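# Load the gear blank into the gear shaper's chuck

## Task

Place the gear blank in the gear shaper's chuck, then open the gripper so the robot is no longer holding it.

## Robot and tools

Robot: two arms, left_arm and right_arm, each with a two-finger gripper. The names are labels and do not match sides of a camera image. Each arm has two wrist cameras in total: cam_left_wrist and cam_right_wrist, both 504x504 pixels, delivered in that order.

Frame: one scene frame shared by both arms. The origin sits on the table surface midway between the arms. +z is up, +x reaches out across the table, and left_arm is mounted on the +y side. Positions are in metres. Orientations are quaternions written w first (qw, qx, qy, qz). On a gripper, the fingers extend along its own +z axis and close along its own y axis. The reported hand position is the point between the finger pads, roughly 1 cm short of the tips. Reported positions can be slightly wrong, more so when an arm is stretched far out.

The 16-number row: every motion command uses one flat list of 16 numbers covering both arms, even if only one arm should move. The order is x, y, z, qw, qx, qy, qz, opening for left_arm, followed by the same eight for right_arm. x, y, z and the quaternion are an absolute target pose in the scene frame, not an offset. Opening runs from -1 (closed) to +1 (fully open, 0.094 m). A target that lies more than 0.6 m from the arm's last reported position along any axis of its gripper is rejected, and nothing is sent.

Tools:
- execute_actions with argument actions (a list of zero or one item) and optional pictures (boolean). An empty list just reports the state. An item {"rows": [...], "steps": n} plays up to 15 rows, one per control step of 1/30 s; steps is at most 15 and defaults to 15, and the last row repeats if there are fewer rows than steps. An item {"steps": n} with no rows is a pause of up to 300 steps, counted from the previous result, so thinking time uses some of it.
- move with target (one 16-number row, absolute poses as above) and optional speed in m/s, 0.002 to 0.5, default 0.25; rotation is capped at twice that value in rad/s. Both grippers travel in straight lines and arrive together, taking 0.5 to 10 s; if more would be needed they stop after 10 s, short of the target. Grippers rotate the shorter way. The opening is applied at the start. Paths do not avoid obstacles or the other arm.
- wait with seconds, 0 to 10: lets the simulation run with no new command.
- zoom_image with camera (cam_left_wrist or cam_right_wrist) and region [x0, y0, x1, y1] in pixels of that camera's latest image, top-left origin, at most 504 by 504.


Control behaviour: each step, the commanded pose is clipped to within 70 mm and 16 degrees of the measured pose, and damped inverse kinematics then drives the joints; position wins over orientation when both cannot be met. After an action ends, an arm only continues to its last clipped pose, so long reaches need several calls; check the result and send the remainder. Motions often stop a centimetre or more off, usually low. To keep an arm still or keep a gripper's orientation, repeat the exact same pose and quaternion you sent before rather than copying the possibly drifted reported values.

Results: a state line 'left_arm: ... | right_arm: ...' lists each gripper's position and quaternion. grip_measured is the measured finger opening on the command scale (the last value in Joint positions is the opening in metres); readings can be off by about 1 mm. HELD marks steps where a clearance check withheld some or all of your row; 'pose unreachable' names the arm whose command was altered or blocked. A 'Hand target' line shows where the controller is currently steering each gripper. A move adds a 'move:' line giving its ending (done, off_target, moving, held, fault) and limits: paced means the sent pose was clipped; held means some steps were blocked, after which the arm can suddenly move faster than requested. Distances of each gripper from its target are also shown. FAULT lines report an arm stop. MOTOR HOT appears at 75 °C; at 90 °C the arm halts for 10 s, and at 100 °C it drops whatever it holds and sags.

Grasping: to hold something, command an opening about 0.03 below the current grip_measured; a smaller margin grips more gently. Pads push about 50 to 62 N each, less on very thin parts.

Avoid: knocking or placing anything off the table, dropping or letting the part slip, fast impacts or pressing far past a contact (faster motion and deeper targets press harder), and collisions or hard pushes between the two arms. Holding loads heats motors, so avoid long holds. Brief external tugs on held parts or pushes on loose objects may occur. Before finishing, release the gear blank inside the chuck and confirm it stays seated.

Each tool is called after "Request:" as name(argument=value, ...) on one line, values as JSON.

## Session

Request:
execute_actions(actions=[])

Scene clock: 0.00 s of 4200.00 s.
left_arm: end_effector_position=(+0.4152, +0.4317, +0.0981) grip_measured=+1.000 end_effector_quat_wxyz=(+0.560, +0.432, +0.675, -0.211) | right_arm: end_effector_position=(+0.1700, -0.5389, +0.1728) grip_measured=+1.000 end_effector_quat_wxyz=(+0.048, -0.390, +0.646, -0.655)
Joint positions: left_arm=[ 0.561  2.374  1.795 -1.142  1.279  1.937  0.094] | right_arm=[-0.702  0.118  0.11  -0.139  0.317 -1.994  0.094]
Joint velocities: left_arm=[ 0.017 -0.012  0.012 -0.022  0.037 -0.022  0.   ] | right_arm=[ 0.007 -0.002  0.012  0.022 -0.022  0.051  0.   ]
Hand target (left_arm): +0.417, +0.432, +0.109; +0.569, +0.433, +0.668, -0.207
Hand target (right_arm): +0.170, -0.539, +0.179; +0.052, -0.384, +0.644, -0.660

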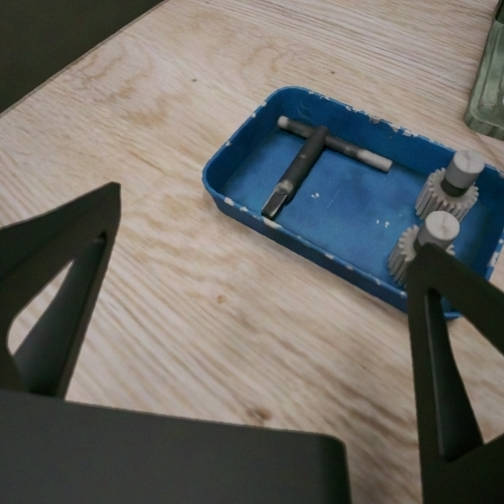

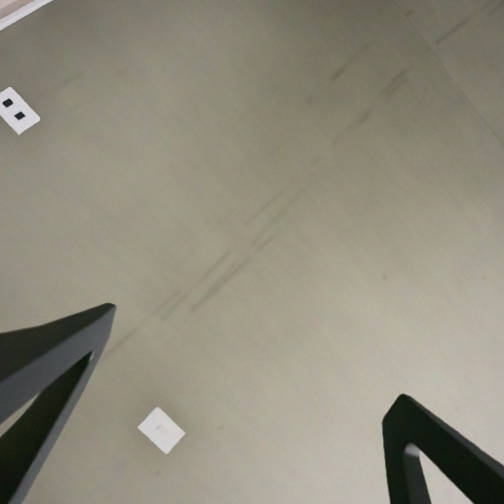

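Request:
move(target=[0.25,0.3,0.35,0.56,0.432,0.675,-0.211,1,0.2,-0.35,0.35,0.65,-0.27,0.65,0.27,1])

Scene clock: 17.63 s of 4200.00 s.
left_arm: end_effector_position=(+0.2585, +0.3048, +0.3417) grip_measured=+1.000 end_effector_quat_wxyz=(+0.562, +0.414, +0.692, -0.183) | right_arm: end_effector_position=(+0.2026, -0.3535, +0.3476) grip_measured=+1.000 end_effector_quat_wxyz=(+0.690, -0.147, +0.698, +0.121)
Joint positions: left_arm=[ 0.561  1.412  1.519 -1.576  1.264  1.689  0.094] | right_arm=[-1.252  0.771  1.008 -1.539 -1.552 -1.335  0.094]
Joint velocities: left_arm=[ 0.022  0.007  0.012 -0.125  0.051 -0.007  0.   ] | right_arm=[ 0.002 -0.002 -0.012 -0.066 -0.066 -0.007  0.   ]
Hand target (left_arm): +0.255, +0.303, +0.352; +0.573, +0.410, +0.686, -0.180
Hand target (right_arm): +0.201, -0.350, +0.349; +0.699, -0.141, +0.689, +0.129
Off the commanded pose (left_arm): 0.013 m, 4 deg.
Off the commanded pose (right_arm): 0.005 m, 23 deg; orientation clipped at the last step of the last action.
joint sent to its limit (left arm) — the command would take joint 4 (wrist pitch) past its lower limit, so that joint was sent only as far as its limit.
joint sent to its limit (right arm) — the command would take joint 4 (wrist pitch) past its lower limit and joint 5 (wrist yaw) past its lower limit, so those joints were sent only as far as their limits.
After step 90, 8.60 s passed at rest.
move: off_target (left_arm, right_arm); limits=paced
camera_calibration (this result's frames):
cam_left_wrist: T_world_to_cam=[[-0.732242, -0.680504, -0.027128, 0.413281], [-0.595414, 0.659003, -0.459563, 0.107216], [0.330612, -0.320359, -0.887731, 0.431207], [0, 0, 0, 1]] pos_world=[0.223898, 0.348725, 0.44328]
cam_right_wrist: T_world_to_cam=[[0.378058, -0.847564, 0.372434, -0.508031], [-0.264971, -0.484525, -0.833682, 0.21321], [0.887053, 0.216496, -0.407758, 0.152983], [0, 0, 0, 1]] pos_world=[0.112855, -0.360404, 0.429338]

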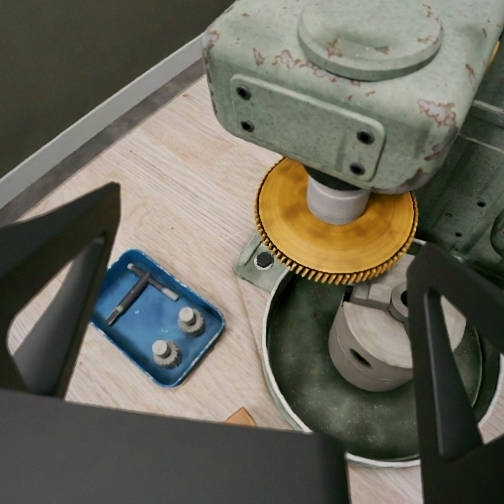

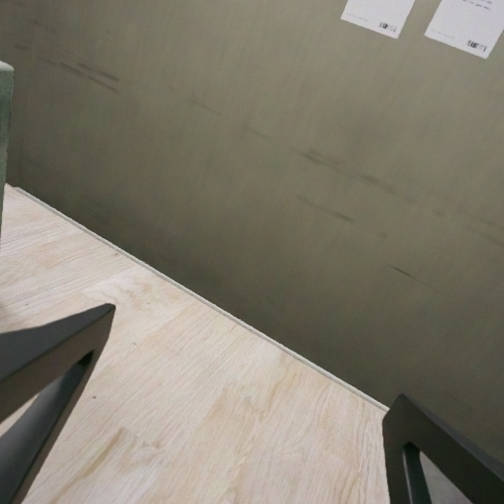

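Request:
zoom_image(camera="cam_left_wrist", region=[80,220,500,470])

Request:
move(target=[0.2,0.15,0.35,0.56,0.432,0.675,-0.211,1,0.15,-0.25,0.35,0.653,0.271,0.653,0.271,1])

Region (80, 220, 500, 470) of cam_left_wrist's 504x504 image, scaled by 1.200, with more detail than that image has; it fills the top 300 rows of this view, and the rest is white.

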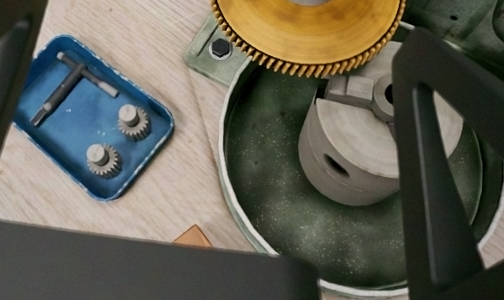

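Scene clock: 25.73 s of 4200.00 s.
left_arm: end_effector_position=(+0.2055, +0.1505, +0.3432) grip_measured=+1.000 end_effector_quat_wxyz=(+0.541, +0.440, +0.687, -0.204) | right_arm: end_effector_position=(+0.1504, -0.2455, +0.3532) grip_measured=+1.000 end_effector_quat_wxyz=(+0.642, +0.269, +0.665, +0.269)
Joint positions: left_arm=[-0.179  0.85   1.101 -0.751  0.809  0.587  0.094] | right_arm=[-1.296  0.008  1.086 -1.169 -1.238  0.696  0.094]
Joint velocities: left_arm=[ 0.012 -0.017  0.027 -0.081 -0.081  0.037  0.   ] | right_arm=[ 0.002 -0.007 -0.012  0.051 -0.022  0.051  0.   ]
Hand target (left_arm): +0.201, +0.149, +0.345; +0.546, +0.442, +0.681, -0.204
Hand target (right_arm): +0.150, -0.248, +0.350; +0.643, +0.270, +0.665, +0.269
Off the commanded pose (left_arm): 0.009 m, 3 deg.
Off the commanded pose (right_arm): 0.006 m, 2 deg.
joint sent to its limit (right arm) — the command would take joint 2 (shoulder) past its lower limit, so that joint was sent only as far as its limit.
After step 90, 2.30 s passed at rest.
move: off_target (left_arm)
camera_calibration (this result's frames):
cam_left_wrist: T_world_to_cam=[[-0.7796, -0.626094, -0.0151446, 0.266881], [-0.560075, 0.707808, -0.430492, 0.153421], [0.280248, -0.32713, -0.902467, 0.41706], [0, 0, 0, 1]] pos_world=[0.177107, 0.194933, 0.446472]
cam_right_wrist: T_world_to_cam=[[0.0266814, -0.906996, -0.420294, -0.0806459], [-0.440531, 0.366747, -0.819408, 0.486749], [0.897341, 0.207016, -0.389775, 0.168002], [0, 0, 0, 1]] pos_world=[0.0658247, -0.286438, 0.430434]

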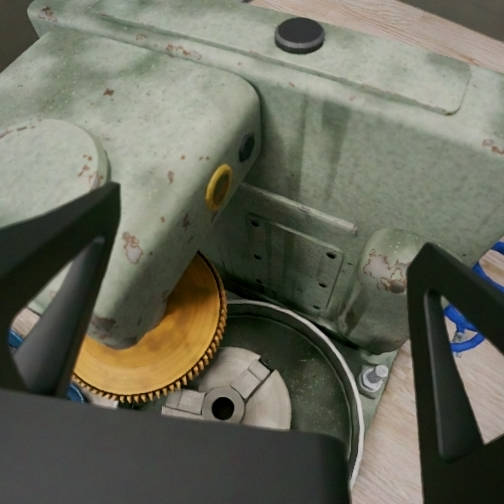

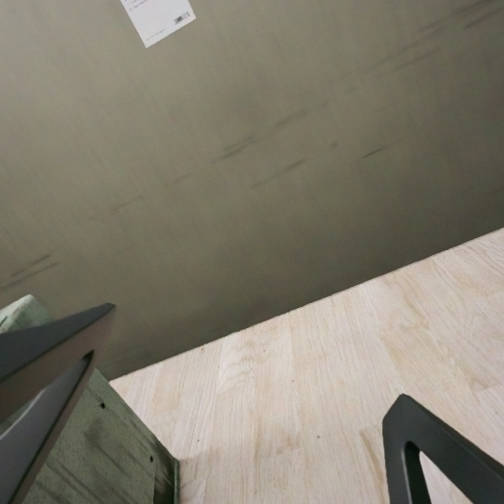

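Request:
move(target=[0.2,0.3,0.4,0.383,0,0.924,0,1,0.2,-0.1,0.38,0.653,0.271,0.653,0.271,1])

Scene clock: 42.83 s of 4200.00 s.
left_arm: end_effector_position=(+0.1999, +0.2971, +0.3942) grip_measured=+1.000 end_effector_quat_wxyz=(+0.381, +0.002, +0.924, -0.007) | right_arm: end_effector_position=(+0.1972, -0.0989, +0.3734) grip_measured=+1.000 end_effector_quat_wxyz=(+0.658, +0.280, +0.650, +0.258)
Joint positions: left_arm=[-0.051  1.149  1.901 -1.542  0.066  0.05   0.094] | right_arm=[-1.676  0.028  1.704 -1.531 -1.574  0.925  0.094]
Joint velocities: left_arm=[-0.002  0.002 -0.012 -0.037  0.007  0.022  0.   ] | right_arm=[ 0.002 -0.002 -0.017 -0.037 -0.022  0.066  0.   ]
Hand target (left_arm): +0.201, +0.300, +0.401; +0.388, -0.005, +0.922, -0.003
Hand target (right_arm): +0.199, -0.100, +0.378; +0.657, +0.281, +0.649, +0.260
Off the commanded pose (left_arm): 0.006 m, 1 deg.
Off the commanded pose (right_arm): 0.007 m, 2 deg.
joint sent to its limit (right arm) — the command would take joint 5 (wrist yaw) past its lower limit, so that joint was sent only as far as its limit.
After step 90, 11.17 s passed at rest.
move: done
camera_calibration (this result's frames):
cam_left_wrist: T_world_to_cam=[[0.164561, -0.977829, 0.129497, 0.213885], [-0.986366, -0.162998, 0.0226504, 0.233831], [-0.00104049, -0.131459, -0.991321, 0.545791], [0, 0, 0, 1]] pos_world=[0.196014, 0.319006, 0.50806]
cam_right_wrist: T_world_to_cam=[[-0.00240705, -0.908474, -0.417934, 0.0642745], [-0.399292, 0.384046, -0.832511, 0.468641], [0.916821, 0.164874, -0.363671, 0.0857091], [0, 0, 0, 1]] pos_world=[0.1087, -0.135719, 0.448181]

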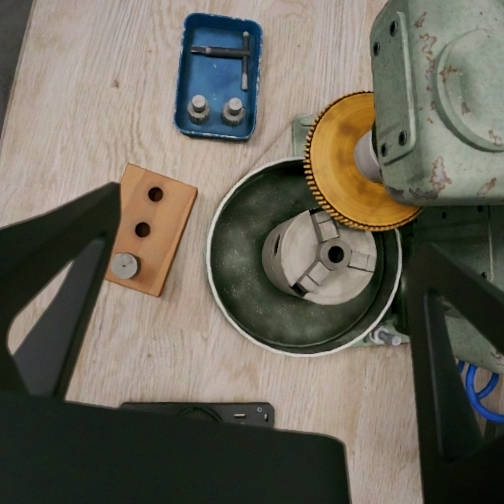

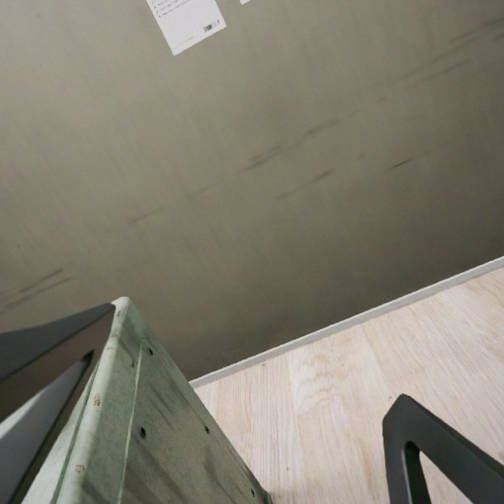

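Request:
move(target=[0.16,0.395,0.2,0,0,1,0,1,0.15,-0.3,0.3,0.653,0.271,0.653,0.271,1])

Scene clock: 57.60 s of 4200.00 s.
left_arm: end_effector_position=(+0.1570, +0.3915, +0.2039) grip_measured=+1.000 end_effector_quat_wxyz=(+0.031, -0.004, +1.000, +0.007) | right_arm: end_effector_position=(+0.1498, -0.2968, +0.3069) grip_measured=+1.000 end_effector_quat_wxyz=(+0.607, +0.279, +0.697, +0.262)
Joint positions: left_arm=[ 0.39   1.314  1.388 -1.585  0.018  0.505  0.094] | right_arm=[-1.014  0.003  0.869 -1.087 -0.96   0.606  0.094]
Joint velocities: left_arm=[ 0.002  0.002 -0.002  0.095  0.007  0.037  0.   ] | right_arm=[ 0.037 -0.007 -0.007 -0.007  0.022  0.022  0.   ]
Hand target (left_arm): +0.154, +0.393, +0.203; +0.027, -0.005, +1.000, +0.007
Hand target (right_arm): +0.151, -0.301, +0.303; +0.606, +0.282, +0.696, +0.261
Off the commanded pose (left_arm): 0.006 m, 4 deg.
Off the commanded pose (right_arm): 0.008 m, 7 deg.
joint sent to its limit (left arm) — the command would take joint 4 (wrist pitch) past its lower limit, so that joint was sent only as far as its limit.
joint sent to its limit (right arm) — the command would take joint 2 (shoulder) past its lower limit, so that joint was sent only as far as its limit.
After step 90, 9.23 s passed at rest.
move: off_target (left_arm, right_arm)
camera_calibration (this result's frames):
cam_left_wrist: T_world_to_cam=[[0.216322, -0.975552, -0.0387796, 0.363171], [-0.724544, -0.187033, 0.663366, 0.0488605], [-0.654401, -0.115403, -0.74729, 0.41602], [0, 0, 0, 1]] pos_world=[0.229083, 0.411441, 0.292558]
cam_right_wrist: T_world_to_cam=[[-0.00234959, -0.90479, -0.425851, -0.13993], [-0.522475, 0.364215, -0.770952, 0.464048], [0.852652, 0.220685, -0.473586, 0.197547], [0, 0, 0, 1]] pos_world=[0.073686, -0.339216, 0.391725]

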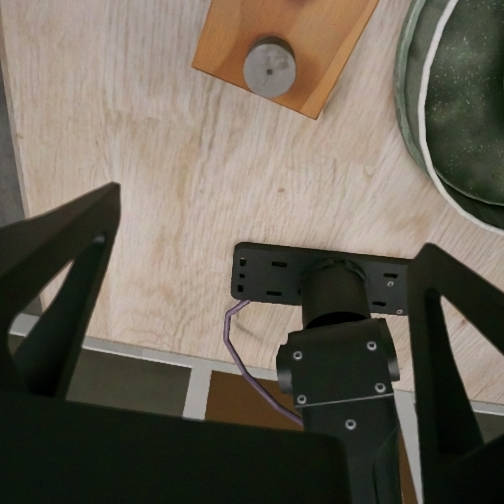

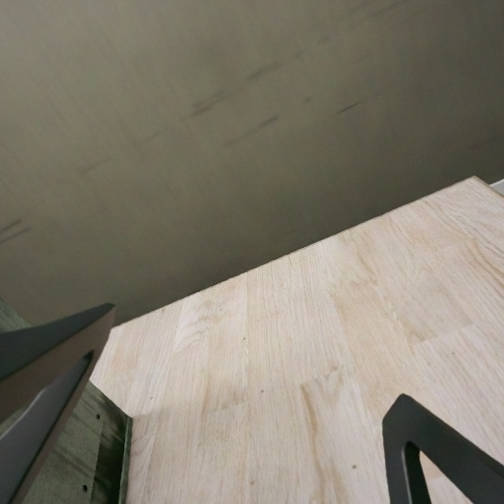

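Request:
move(target=[0.2,0.396,0.12,0,0,1,0,1,0.15,-0.3,0.3,0.607,0.279,0.697,0.262,1])

Request:
zoom_image(camera="cam_left_wrist", region=[130,60,400,330])

Scene clock: 75.47 s of 4200.00 s.
left_arm: end_effector_position=(+0.1950, +0.3953, +0.1194) grip_measured=+1.000 end_effector_quat_wxyz=(-0.007, -0.001, +1.000, -0.003) | right_arm: end_effector_position=(+0.1490, -0.2973, +0.3068) grip_measured=+1.000 end_effector_quat_wxyz=(+0.607, +0.279, +0.697, +0.261)
Joint positions: left_arm=[ 0.314  1.477  1.183 -1.292  0.     0.436  0.094] | right_arm=[-1.     0.003  0.869 -1.085 -0.946  0.607  0.094]
Joint velocities: left_arm=[-0.012  0.007 -0.017 -0.051  0.007 -0.066  0.   ] | right_arm=[ 0.002  0.002 -0.002 -0.037  0.066  0.037  0.   ]
Hand target (left_arm): +0.197, +0.395, +0.120; -0.001, -0.000, +1.000, +0.002
Hand target (right_arm): +0.150, -0.300, +0.300; +0.603, +0.280, +0.700, +0.261
Off the commanded pose (left_arm): 0.005 m, 1 deg.
Off the commanded pose (right_arm): 0.007 m, 0 deg.
joint sent to its limit (right arm) — the command would take joint 2 (shoulder) past its lower limit, so that joint was sent only as far as its limit.
After step 90, 13.80 s passed at rest.
move: done
camera_calibration (this result's frames):
cam_left_wrist: T_world_to_cam=[[0.206522, -0.97782, -0.0348779, 0.357748], [-0.673815, -0.16798, 0.719552, 0.10907], [-0.709452, -0.125102, -0.693562, 0.386286], [0, 0, 0, 1]] pos_world=[0.273661, 0.416459, 0.201909]
cam_right_wrist: T_world_to_cam=[[-0.00217042, -0.90542, -0.424512, -0.141008], [-0.523882, 0.362626, -0.770747, 0.46338], [0.851788, 0.220721, -0.47512, 0.198854], [0, 0, 0, 1]] pos_world=[0.0730688, -0.339596, 0.391769]

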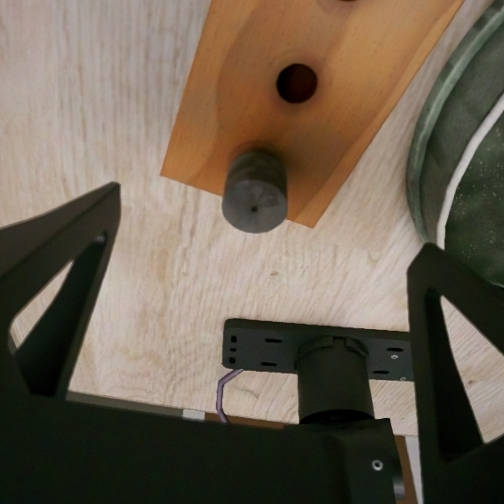

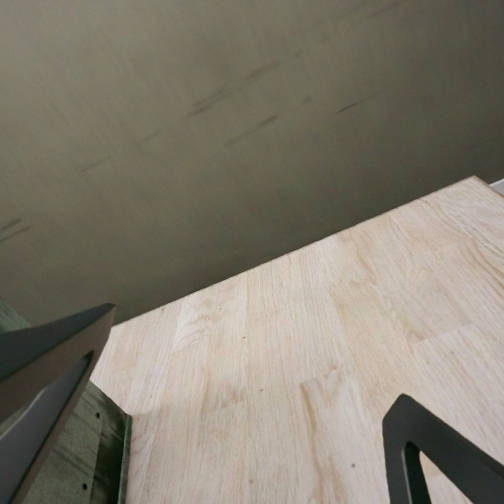

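Region (130, 60, 400, 330) of cam_left_wrist's 504x504 image, scaled by 1.867, with more detail than that image has.

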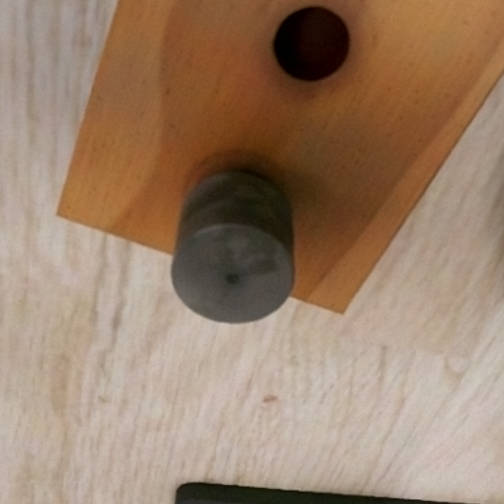

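Request:
move(target=[0.166,0.397,0.11,0,0,1,0,1,0.15,-0.3,0.3,0.607,0.279,0.697,0.262,1])

Request:
move(target=[0.168,0.397,0.056,0,0,1,0,1,0.15,-0.3,0.3,0.607,0.279,0.697,0.262,1], speed=0.08)

Scene clock: 89.27 s of 4200.00 s.
left_arm: end_effector_position=(+0.1663, +0.3952, +0.1089) grip_measured=+1.000 end_effector_quat_wxyz=(-0.010, -0.000, +1.000, -0.005) | right_arm: end_effector_position=(+0.1490, -0.2974, +0.3068) grip_measured=+1.000 end_effector_quat_wxyz=(+0.607, +0.279, +0.697, +0.261)
Joint positions: left_arm=[ 0.369  1.388  1.065 -1.271 -0.     0.492  0.094] | right_arm=[-1.     0.003  0.869 -1.085 -0.946  0.607  0.094]
Joint velocities: left_arm=[ 0.017 -0.002  0.002  0.007  0.022  0.007  0.   ] | right_arm=[-0.002 -0.022 -0.007 -0.022 -0.066  0.022  0.   ]
Hand target (left_arm): +0.166, +0.397, +0.110; +0.000, -0.000, +1.000, -0.001
Hand target (right_arm): +0.150, -0.300, +0.300; +0.603, +0.280, +0.700, +0.261
Off the commanded pose (left_arm): 0.002 m, 1 deg.
Off the commanded pose (right_arm): 0.007 m, 0 deg.
joint sent to its limit (right arm) — the command would take joint 2 (shoulder) past its lower limit, so that joint was sent only as far as its limit.
After step 90, 10.00 s passed at rest.
move: done
camera_calibration (this result's frames):
cam_left_wrist: T_world_to_cam=[[0.205933, -0.978034, -0.0322742, 0.363058], [-0.669178, -0.164812, 0.724595, 0.0947137], [-0.713998, -0.12762, -0.688419, 0.359856], [0, 0, 0, 1]] pos_world=[0.245551, 0.416618, 0.19082]
cam_right_wrist: T_world_to_cam=[[-0.00253585, -0.90544, -0.424467, -0.141039], [-0.523798, 0.362783, -0.77073, 0.463424], [0.851839, 0.220381, -0.475188, 0.198775], [0, 0, 0, 1]] pos_world=[0.073059, -0.339631, 0.391764]

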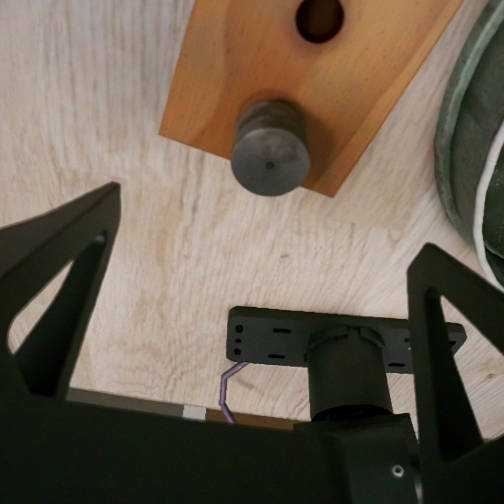

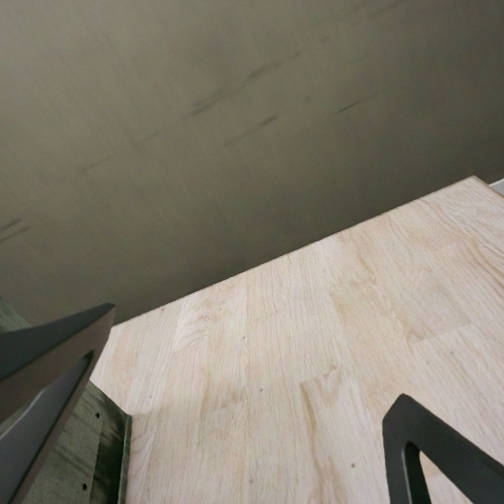

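Scene clock: 90.50 s of 4200.00 s.
left_arm: end_effector_position=(+0.1669, +0.3955, +0.0589) grip_measured=+1.000 end_effector_quat_wxyz=(-0.000, -0.000, +1.000, +0.000) | right_arm: end_effector_position=(+0.1490, -0.2974, +0.3068) grip_measured=+1.000 end_effector_quat_wxyz=(+0.607, +0.279, +0.697, +0.261)
Joint positions: left_arm=[ 0.369  1.405  0.877 -1.042 -0.     0.492  0.094] | right_arm=[-1.     0.003  0.869 -1.085 -0.946  0.607  0.094]
Joint velocities: left_arm=[-0.022  0.012  0.002 -0.022  0.037 -0.081  0.   ] | right_arm=[ 0.007 -0.002 -0.002 -0.037  0.007 -0.051  0.   ]
Hand target (left_arm): +0.167, +0.396, +0.056; +0.000, +0.000, +1.000, -0.000
Hand target (right_arm): +0.150, -0.300, +0.300; +0.603, +0.280, +0.700, +0.261
Off the commanded pose (left_arm): 0.003 m, 0 deg.
Off the commanded pose (right_arm): 0.007 m, 0 deg.
joint sent to its limit (right arm) — the command would take joint 2 (shoulder) past its lower limit, so that joint was sent only as far as its limit.
move: done
camera_calibration (this result's frames):
cam_left_wrist: T_world_to_cam=[[0.206661, -0.977643, -0.0387977, 0.361728], [-0.683877, -0.172694, 0.708865, 0.137855], [-0.699717, -0.119962, -0.704277, 0.321389], [0, 0, 0, 1]] pos_world=[0.244402, 0.416002, 0.14266]
cam_right_wrist: T_world_to_cam=[[-0.00253585, -0.90544, -0.424467, -0.141039], [-0.523798, 0.362783, -0.77073, 0.463424], [0.851839, 0.220381, -0.475188, 0.198775], [0, 0, 0, 1]] pos_world=[0.073059, -0.339631, 0.391764]

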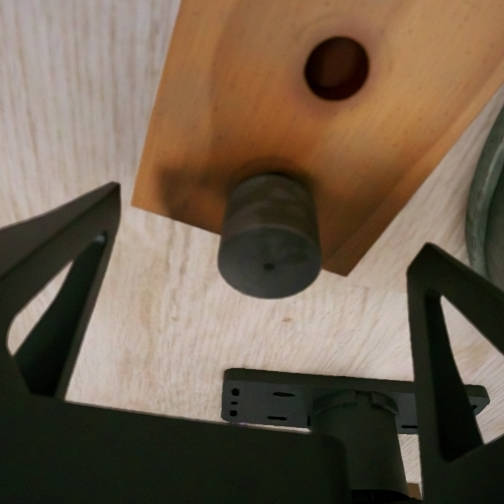

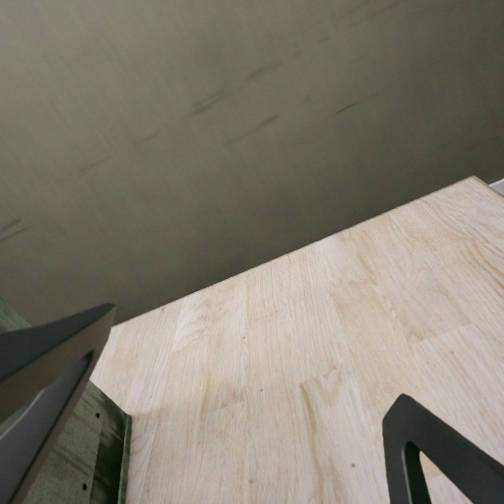

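Request:
execute_actions(actions=[{"rows":[[0.167,0.396,0.056,0,0,1,0,-0.6,0.15,-0.3,0.3,0.607,0.279,0.697,0.262,1]],"steps":15}], pictures=false)

Request:
wait(seconds=0.6)

Scene clock: 100.37 s of 4200.00 s.
left_arm: end_effector_position=(+0.1672, +0.3958, +0.0589) grip_measured=-0.404 end_effector_quat_wxyz=(+0.001, -0.000, +1.000, +0.001) | right_arm: end_effector_position=(+0.1490, -0.2974, +0.3068) grip_measured=+1.000 end_effector_quat_wxyz=(+0.607, +0.279, +0.697, +0.261)
Joint positions: left_arm=[ 0.369  1.405  0.877 -1.04  -0.001  0.492  0.028] | right_arm=[-1.     0.003  0.869 -1.085 -0.946  0.607  0.094]
Joint velocities: left_arm=[ 0.002 -0.002  0.002 -0.022  0.007  0.037 -0.   ] | right_arm=[-0.012 -0.002 -0.007  0.007  0.022  0.022  0.   ]
Hand target (left_arm): +0.167, +0.396, +0.056; -0.000, +0.000, +1.000, -0.000
Hand target (right_arm): +0.150, -0.300, +0.300; +0.603, +0.280, +0.700, +0.261
Off the commanded pose (left_arm): 0.003 m, 0 deg.
Off the commanded pose (right_arm): 0.007 m, 0 deg.
joint sent to its limit (right arm) — the command would take joint 2 (shoulder) past its lower limit, so that joint was sent only as far as its limit.
Steps of this call (steps 1 to 90: nothing new was sent; then 6.37 s passed at rest; steps 91 to 105: all 15 steps of this action). Readings (end_effector_position):
91: left_arm (+0.1671, +0.3956, +0.0589) | right_arm (+0.1490, -0.2974, +0.3068)
92: left_arm (+0.1671, +0.3956, +0.0589) | right_arm (+0.1490, -0.2974, +0.3068)
94: left_arm (+0.1671, +0.3956, +0.0589) | right_arm (+0.1490, -0.2974, +0.3068)
98: left_arm (+0.1672, +0.3958, +0.0589) | right_arm (+0.1490, -0.2974, +0.3068)
105: the state above

Scene clock: 100.97 s of 4200.00 s.
left_arm: end_effector_position=(+0.1672, +0.3958, +0.0589) grip_measured=-0.404 end_effector_quat_wxyz=(+0.001, -0.000, +1.000, +0.001) | right_arm: end_effector_position=(+0.1490, -0.2974, +0.3068) grip_measured=+1.000 end_effector_quat_wxyz=(+0.607, +0.279, +0.697, +0.261)
Joint positions: left_arm=[ 0.369  1.405  0.877 -1.04  -0.001  0.492  0.028] | right_arm=[-1.     0.003  0.869 -1.085 -0.946  0.607  0.094]
Joint velocities: left_arm=[-0.002 -0.007 -0.012  0.037 -0.007  0.022 -0.001] | right_arm=[-0.012 -0.017 -0.007  0.095 -0.037 -0.007  0.   ]
Hand target (left_arm): +0.167, +0.396, +0.056; -0.000, +0.000, +1.000, -0.000
Hand target (right_arm): +0.150, -0.300, +0.300; +0.603, +0.280, +0.700, +0.261
Off the commanded pose (left_arm): 0.003 m, 0 deg.
Off the commanded pose (right_arm): 0.007 m, 0 deg.
Steps of this call (steps 1 to 18: nothing new was sent). Readings (end_effector_position):
1: left_arm (+0.1672, +0.3958, +0.0589) | right_arm (+0.1490, -0.2974, +0.3068)
2: left_arm (+0.1672, +0.3958, +0.0589) | right_arm (+0.1490, -0.2974, +0.3068)
4: left_arm (+0.1672, +0.3958, +0.0589) | right_arm (+0.1490, -0.2974, +0.3068)
8: left_arm (+0.1672, +0.3958, +0.0589) | right_arm (+0.1490, -0.2974, +0.3068)
18: the state above
camera_calibration (this result's frames):
cam_left_wrist: T_world_to_cam=[[0.206341, -0.97766, -0.040064, 0.362126], [-0.684878, -0.173549, 0.707689, 0.138731], [-0.698832, -0.118586, -0.705387, 0.321051], [0, 0, 0, 1]] pos_world=[0.244653, 0.416184, 0.142795]
cam_right_wrist: T_world_to_cam=[[-0.00253585, -0.90544, -0.424467, -0.141039], [-0.523798, 0.362783, -0.77073, 0.463424], [0.851839, 0.220381, -0.475188, 0.198775], [0, 0, 0, 1]] pos_world=[0.073059, -0.339631, 0.391764]

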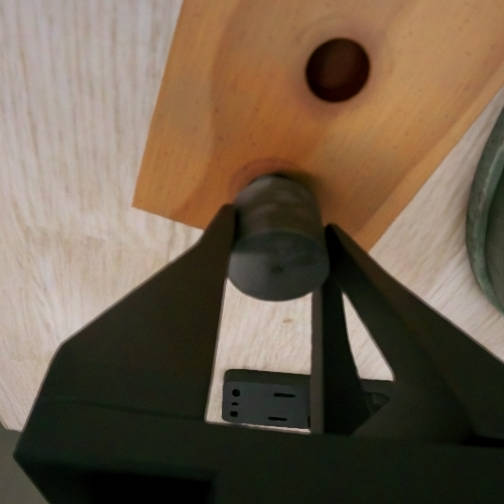

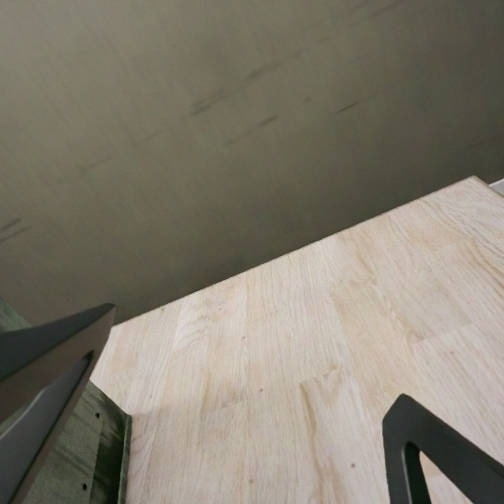

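Lift.

Request:
move(target=[0.167,0.396,0.16,0,0,1,0,-0.44,0.15,-0.3,0.3,0.607,0.279,0.697,0.262,1], speed=0.08)

Scene clock: 105.80 s of 4200.00 s.
left_arm: end_effector_position=(+0.1645, +0.3945, +0.1484) grip_measured=-0.404 end_effector_quat_wxyz=(-0.018, -0.000, +1.000, -0.009) | right_arm: end_effector_position=(+0.1490, -0.2974, +0.3068) grip_measured=+1.000 end_effector_quat_wxyz=(+0.607, +0.279, +0.697, +0.261)
Joint positions: left_arm=[ 0.369  1.397  1.228 -1.443 -0.001  0.492  0.028] | right_arm=[-1.     0.003  0.869 -1.085 -0.946  0.607  0.094]
Joint velocities: left_arm=[ 0.012  0.007 -0.007  0.007 -0.037 -0.007 -0.001] | right_arm=[-0.002  0.002 -0.002 -0.051 -0.007  0.037  0.   ]
Hand target (left_arm): +0.169, +0.397, +0.160; +0.000, +0.000, +1.000, +0.000
Hand target (right_arm): +0.150, -0.300, +0.300; +0.603, +0.280, +0.700, +0.261
Off the commanded pose (left_arm): 0.012 m, 2 deg.
Off the commanded pose (right_arm): 0.007 m, 0 deg.
joint sent to its limit (right arm) — the command would take joint 2 (shoulder) past its lower limit, so that joint was sent only as far as its limit.
After step 90, 0.03 s passed at rest.
move: off_target (left_arm)
camera_calibration (this result's frames):
cam_left_wrist: T_world_to_cam=[[0.205038, -0.978341, -0.0284249, 0.36368], [-0.657558, -0.159205, 0.736391, 0.0588341], [-0.724967, -0.132297, -0.675959, 0.3875], [0, 0, 0, 1]] pos_world=[0.245044, 0.416435, 0.228947]
cam_right_wrist: T_world_to_cam=[[-0.00253585, -0.90544, -0.424467, -0.141039], [-0.523798, 0.362783, -0.77073, 0.463424], [0.851839, 0.220381, -0.475188, 0.198775], [0, 0, 0, 1]] pos_world=[0.073059, -0.339631, 0.391764]

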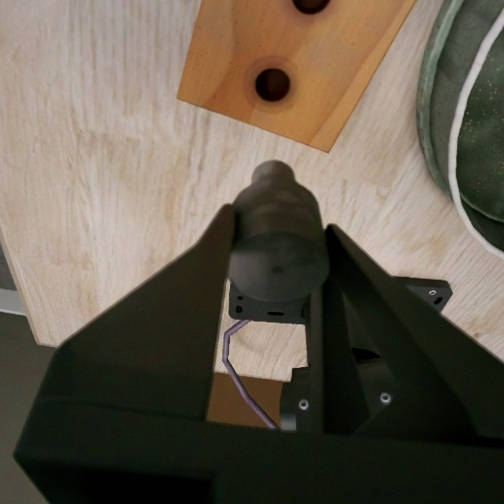

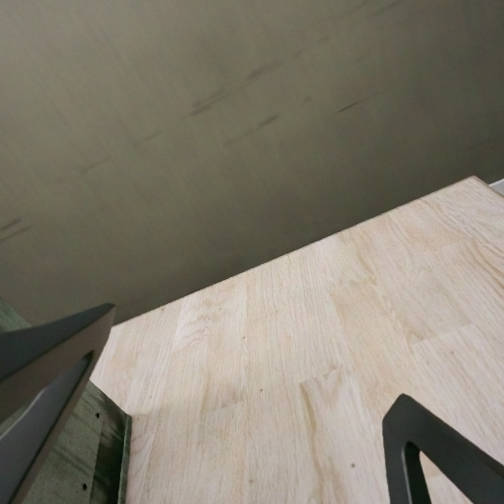

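Request:
move(target=[0.19,0.28,0.26,0,0.64,0.77,0,-0.44,0.15,-0.3,0.3,0.607,0.279,0.697,0.262,1], speed=0.15)

Request:
move(target=[0.19,0.205,0.26,0,0.94,0.342,0,-0.44,0.15,-0.3,0.3,0.607,0.279,0.697,0.262,1], speed=0.1)

Scene clock: 154.27 s of 4200.00 s.
left_arm: end_effector_position=(+0.1912, +0.2850, +0.2423) grip_measured=-0.404 end_effector_quat_wxyz=(+0.082, +0.632, +0.767, +0.073) | right_arm: end_effector_position=(+0.1490, -0.2974, +0.3068) grip_measured=+1.000 end_effector_quat_wxyz=(+0.607, +0.279, +0.697, +0.261)
Joint positions: left_arm=[-0.175  1.254  1.488 -1.586 -0.02   1.328  0.028] | right_arm=[-1.     0.003  0.869 -1.085 -0.946  0.607  0.094]
Joint velocities: left_arm=[-0.007 -0.017  0.007 -0.007  0.022  0.051 -0.001] | right_arm=[ 0.002  0.007 -0.002  0.022  0.022 -0.007  0.   ]
Hand target (left_arm): +0.192, +0.283, +0.257; +0.105, +0.635, +0.760, +0.091
Hand target (right_arm): +0.150, -0.300, +0.300; +0.603, +0.280, +0.700, +0.261
Off the commanded pose (left_arm): 0.018 m, 13 deg.
Off the commanded pose (right_arm): 0.007 m, 0 deg.
joint sent to its limit (left arm) — the command would take joint 4 (wrist pitch) past its lower limit, so that joint was sent only as far as its limit.
joint sent to its limit (right arm) — the command would take joint 2 (shoulder) past its lower limit, so that joint was sent only as far as its limit.
After step 90, 40.43 s passed at rest.
move: off_target (left_arm)
camera_calibration (this result's frames):
cam_left_wrist: T_world_to_cam=[[-0.888827, -0.388931, -0.24232, 0.346795], [-0.448816, 0.632161, 0.631614, -0.250238], [-0.0924694, 0.670152, -0.736441, 0.120848], [0, 0, 0, 1]] pos_world=[0.207105, 0.212084, 0.331086]
cam_right_wrist: T_world_to_cam=[[-0.00253585, -0.90544, -0.424467, -0.141039], [-0.523798, 0.362783, -0.77073, 0.463424], [0.851839, 0.220381, -0.475188, 0.198775], [0, 0, 0, 1]] pos_world=[0.073059, -0.339631, 0.391764]

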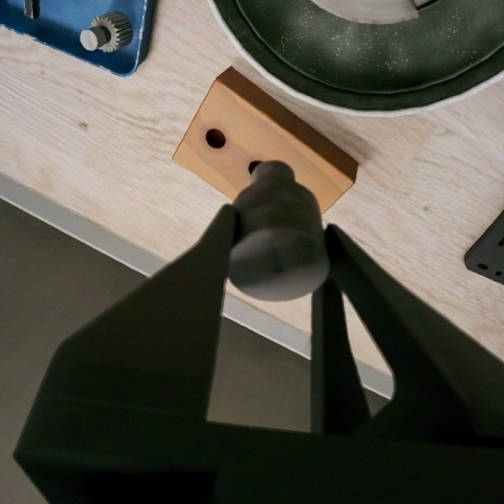

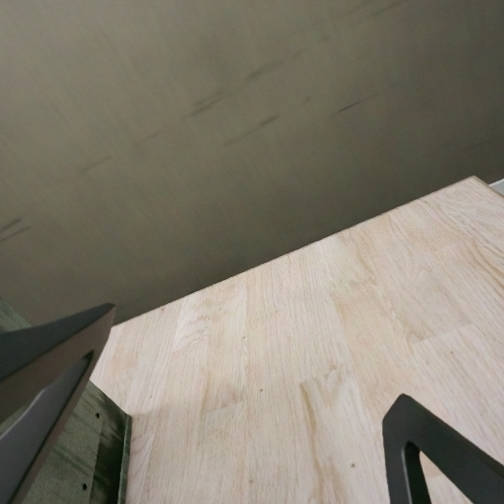

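Scene clock: 160.07 s of 4200.00 s.
left_arm: end_effector_position=(+0.1870, +0.2100, +0.2495) grip_measured=-0.404 end_effector_quat_wxyz=(+0.073, +0.931, +0.346, +0.093) | right_arm: end_effector_position=(+0.1490, -0.2974, +0.3068) grip_measured=+1.000 end_effector_quat_wxyz=(+0.607, +0.279, +0.697, +0.261)
Joint positions: left_arm=[-0.51   1.289  1.54  -1.586 -0.019  2.046  0.028] | right_arm=[-1.     0.003  0.869 -1.085 -0.946  0.607  0.094]
Joint velocities: left_arm=[-0.017 -0.017 -0.007  0.007  0.066  0.007 -0.   ] | right_arm=[-0.012  0.002 -0.012  0.007 -0.022 -0.066  0.   ]
Hand target (left_arm): +0.190, +0.206, +0.259; +0.084, +0.932, +0.338, +0.103
Hand target (right_arm): +0.150, -0.300, +0.300; +0.603, +0.280, +0.700, +0.261
Off the commanded pose (left_arm): 0.012 m, 14 deg.
Off the commanded pose (right_arm): 0.007 m, 0 deg.
joint sent to its limit (left arm) — the command would take joint 4 (wrist pitch) past its lower limit, so that joint was sent only as far as its limit.
joint sent to its limit (right arm) — the command would take joint 2 (shoulder) past its lower limit, so that joint was sent only as far as its limit.
move: off_target (left_arm)
camera_calibration (this result's frames):
cam_left_wrist: T_world_to_cam=[[-0.760625, 0.59577, -0.25789, 0.0887581], [0.241967, 0.628795, 0.738964, -0.364536], [0.602413, 0.499674, -0.622435, 0.053416], [0, 0, 0, 1]] pos_world=[0.123539, 0.149649, 0.325517]
cam_right_wrist: T_world_to_cam=[[-0.00253585, -0.90544, -0.424467, -0.141039], [-0.523798, 0.362783, -0.77073, 0.463424], [0.851839, 0.220381, -0.475188, 0.198775], [0, 0, 0, 1]] pos_world=[0.073059, -0.339631, 0.391764]

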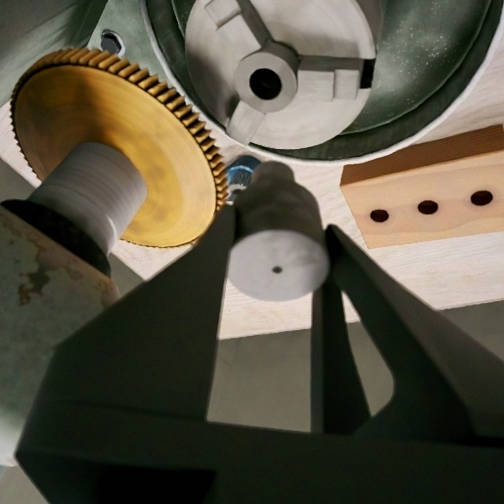

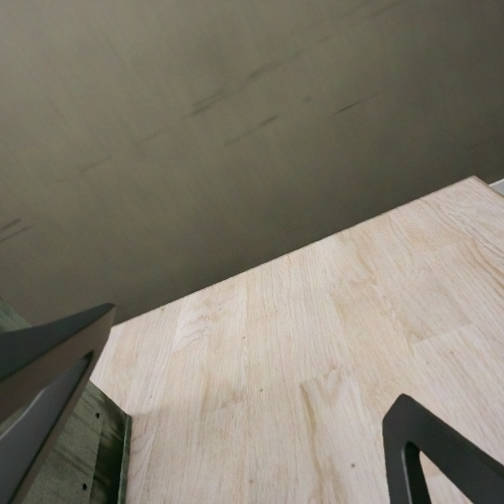

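Request:
move(target=[0.197,0.197,0.235,0,0.94,0.342,0,-0.44,0.15,-0.3,0.3,0.607,0.279,0.697,0.262,1], speed=0.04)

Request:
zoom_image(camera="cam_left_wrist", region=[170,20,400,250])

Scene clock: 184.67 s of 4200.00 s.
left_arm: end_effector_position=(+0.1958, +0.2024, +0.2302) grip_measured=-0.404 end_effector_quat_wxyz=(+0.043, +0.937, +0.341, +0.059) | right_arm: end_effector_position=(+0.1490, -0.2974, +0.3068) grip_measured=+1.000 end_effector_quat_wxyz=(+0.607, +0.279, +0.697, +0.261)
Joint positions: left_arm=[-0.525  1.38   1.54  -1.586 -0.017  2.043  0.028] | right_arm=[-1.     0.003  0.869 -1.085 -0.946  0.607  0.094]
Joint velocities: left_arm=[-0.002  0.017 -0.002 -0.066  0.037 -0.007 -0.   ] | right_arm=[-0.007  0.012  0.002 -0.051  0.007 -0.022  0.   ]
Hand target (left_arm): +0.197, +0.197, +0.235; +0.053, +0.937, +0.340, +0.059
Hand target (right_arm): +0.150, -0.300, +0.300; +0.603, +0.280, +0.700, +0.261
Off the commanded pose (left_arm): 0.007 m, 8 deg.
Off the commanded pose (right_arm): 0.007 m, 0 deg.
joint sent to its limit (left arm) — the command would take joint 4 (wrist pitch) past its lower limit, so that joint was sent only as far as its limit.
joint sent to its limit (right arm) — the command would take joint 2 (shoulder) past its lower limit, so that joint was sent only as far as its limit.
After step 90, 18.40 s passed at rest.
move: off_target (left_arm)
camera_calibration (this result's frames):
cam_left_wrist: T_world_to_cam=[[-0.771762, 0.611903, -0.173083, 0.0744171], [0.311511, 0.601074, 0.735983, -0.354931], [0.554386, 0.514087, -0.654501, 0.0537739], [0, 0, 0, 1]] pos_world=[0.138186, 0.140159, 0.309299]
cam_right_wrist: T_world_to_cam=[[-0.00253585, -0.90544, -0.424467, -0.141039], [-0.523798, 0.362783, -0.77073, 0.463424], [0.851839, 0.220381, -0.475188, 0.198775], [0, 0, 0, 1]] pos_world=[0.073059, -0.339631, 0.391764]

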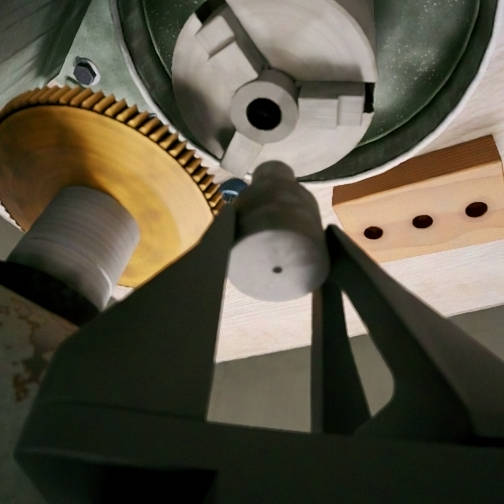

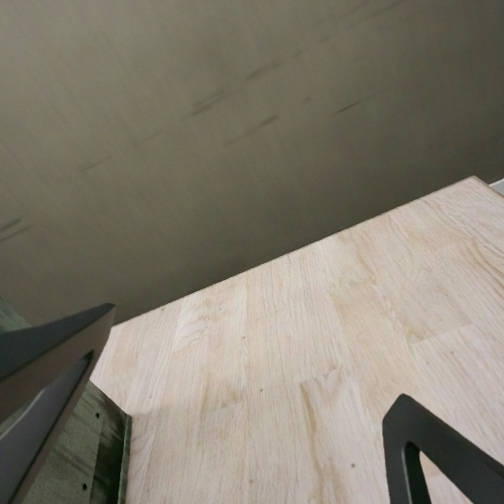

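Region (170, 20, 400, 250) of cam_left_wrist's 504x504 image, scaled by 2.191, with more detail than that image has.

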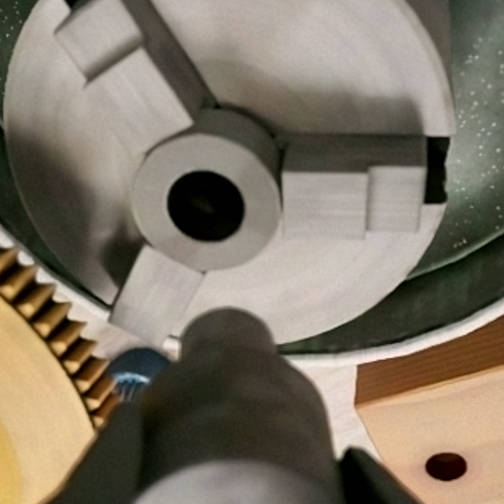

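Request:
move(target=[0.203,0.191,0.224,0,0.94,0.342,0,-0.44,0.15,-0.3,0.3,0.607,0.279,0.697,0.262,1], speed=0.02)

Request:
zoom_image(camera="cam_left_wrist", region=[170,60,400,290])

Scene clock: 209.93 s of 4200.00 s.
left_arm: end_effector_position=(+0.1989, +0.1951, +0.2181) grip_measured=-0.404 end_effector_quat_wxyz=(+0.028, +0.940, +0.338, +0.035) | right_arm: end_effector_position=(+0.1490, -0.2974, +0.3068) grip_measured=+1.000 end_effector_quat_wxyz=(+0.607, +0.279, +0.697, +0.261)
Joint positions: left_arm=[-0.54   1.434  1.54  -1.586 -0.007  2.034  0.028] | right_arm=[-1.     0.003  0.869 -1.085 -0.946  0.607  0.094]
Joint velocities: left_arm=[ 0.012  0.012 -0.002 -0.007 -0.037 -0.007  0.   ] | right_arm=[ 0.012  0.007 -0.017 -0.007 -0.022 -0.037  0.   ]
Hand target (left_arm): +0.203, +0.191, +0.223; +0.036, +0.939, +0.341, +0.040
Hand target (right_arm): +0.150, -0.300, +0.300; +0.603, +0.280, +0.700, +0.261
Off the commanded pose (left_arm): 0.008 m, 5 deg.
Off the commanded pose (right_arm): 0.007 m, 0 deg.
joint sent to its limit (left arm) — the command would take joint 4 (wrist pitch) past its lower limit, so that joint was sent only as far as its limit.
joint sent to its limit (right arm) — the command would take joint 2 (shoulder) past its lower limit, so that joint was sent only as far as its limit.
After step 90, 18.40 s passed at rest.
move: off_target (left_arm)
camera_calibration (this result's frames):
cam_left_wrist: T_world_to_cam=[[-0.775121, 0.619616, -0.123545, 0.0674992], [0.356012, 0.589874, 0.724779, -0.346857], [0.52196, 0.517808, -0.677815, 0.058707], [0, 0, 0, 1]] pos_world=[0.145162, 0.132379, 0.299526]
cam_right_wrist: T_world_to_cam=[[-0.00253585, -0.90544, -0.424467, -0.141039], [-0.523798, 0.362783, -0.77073, 0.463424], [0.851839, 0.220381, -0.475188, 0.198775], [0, 0, 0, 1]] pos_world=[0.073059, -0.339631, 0.391764]

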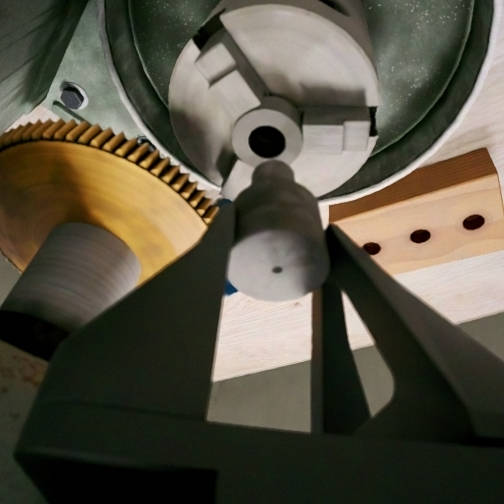

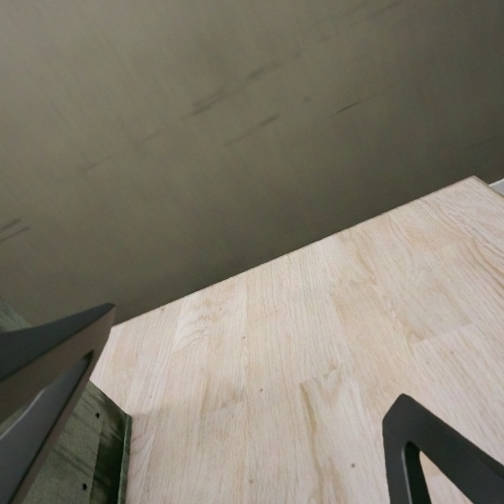

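Region (170, 60, 400, 290) of cam_left_wrist's 504x504 image, scaled by 2.191, with more detail than that image has.

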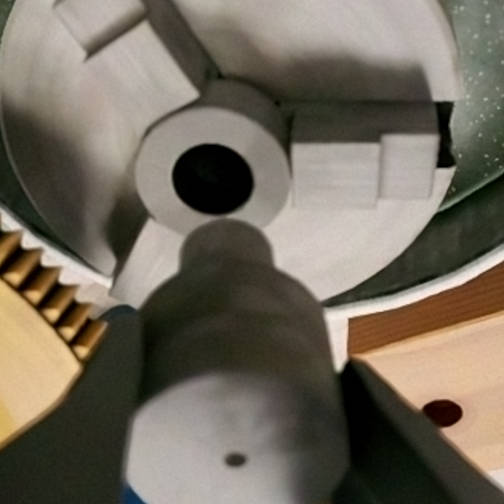

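Request:
move(target=[0.209,0.1895,0.224,0,0.94,0.342,0,-0.44,0.15,-0.3,0.3,0.607,0.279,0.697,0.262,1], speed=0.01)

Request:
zoom_image(camera="cam_left_wrist", region=[170,60,400,290])

Scene clock: 223.93 s of 4200.00 s.
left_arm: end_effector_position=(+0.1986, +0.1893, +0.2162) grip_measured=-0.404 end_effector_quat_wxyz=(+0.035, +0.941, +0.336, +0.023) | right_arm: end_effector_position=(+0.1490, -0.2974, +0.3068) grip_measured=+1.000 end_effector_quat_wxyz=(+0.607, +0.279, +0.697, +0.261)
Joint positions: left_arm=[-0.544  1.448  1.544 -1.586  0.018  2.035  0.028] | right_arm=[-1.     0.003  0.869 -1.085 -0.946  0.607  0.094]
Joint velocities: left_arm=[ 0.007  0.002 -0.002  0.037 -0.007 -0.081 -0.001] | right_arm=[-0.007  0.002  0.002  0.022 -0.022 -0.007  0.   ]
Hand target (left_arm): +0.209, +0.189, +0.223; +0.036, +0.938, +0.342, +0.037
Hand target (right_arm): +0.150, -0.300, +0.300; +0.603, +0.280, +0.700, +0.261
Off the commanded pose (left_arm): 0.013 m, 5 deg.
Off the commanded pose (right_arm): 0.007 m, 0 deg.
joint sent to its limit (left arm) — the command would take joint 4 (wrist pitch) past its lower limit, so that joint was sent only as far as its limit.
joint sent to its limit (right arm) — the command would take joint 2 (shoulder) past its lower limit, so that joint was sent only as far as its limit.
After step 90, 6.23 s passed at rest.
move: off_target (left_arm)
camera_calibration (this result's frames):
cam_left_wrist: T_world_to_cam=[[-0.77325, 0.622465, -0.120918, 0.0692006], [0.373765, 0.601465, 0.706073, -0.34356], [0.512234, 0.500776, -0.697739, 0.0700143], [0, 0, 0, 1]] pos_world=[0.146057, 0.128503, 0.299798]
cam_right_wrist: T_world_to_cam=[[-0.00253585, -0.90544, -0.424467, -0.141039], [-0.523798, 0.362783, -0.77073, 0.463424], [0.851839, 0.220381, -0.475188, 0.198775], [0, 0, 0, 1]] pos_world=[0.073059, -0.339631, 0.391764]

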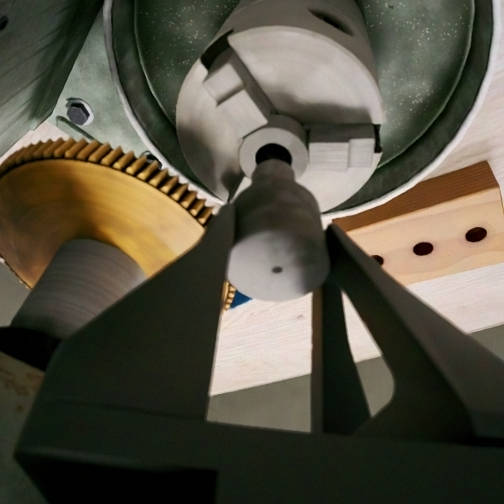

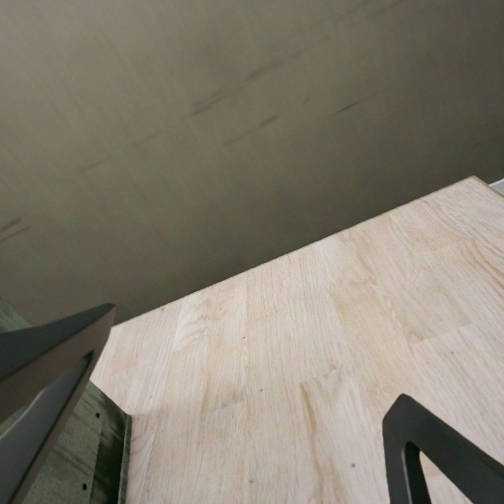

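Region (170, 60, 400, 290) of cam_left_wrist's 504x504 image, scaled by 2.191, with more detail than that image has.

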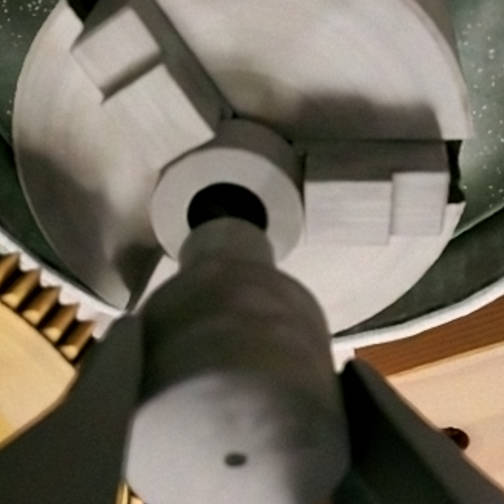

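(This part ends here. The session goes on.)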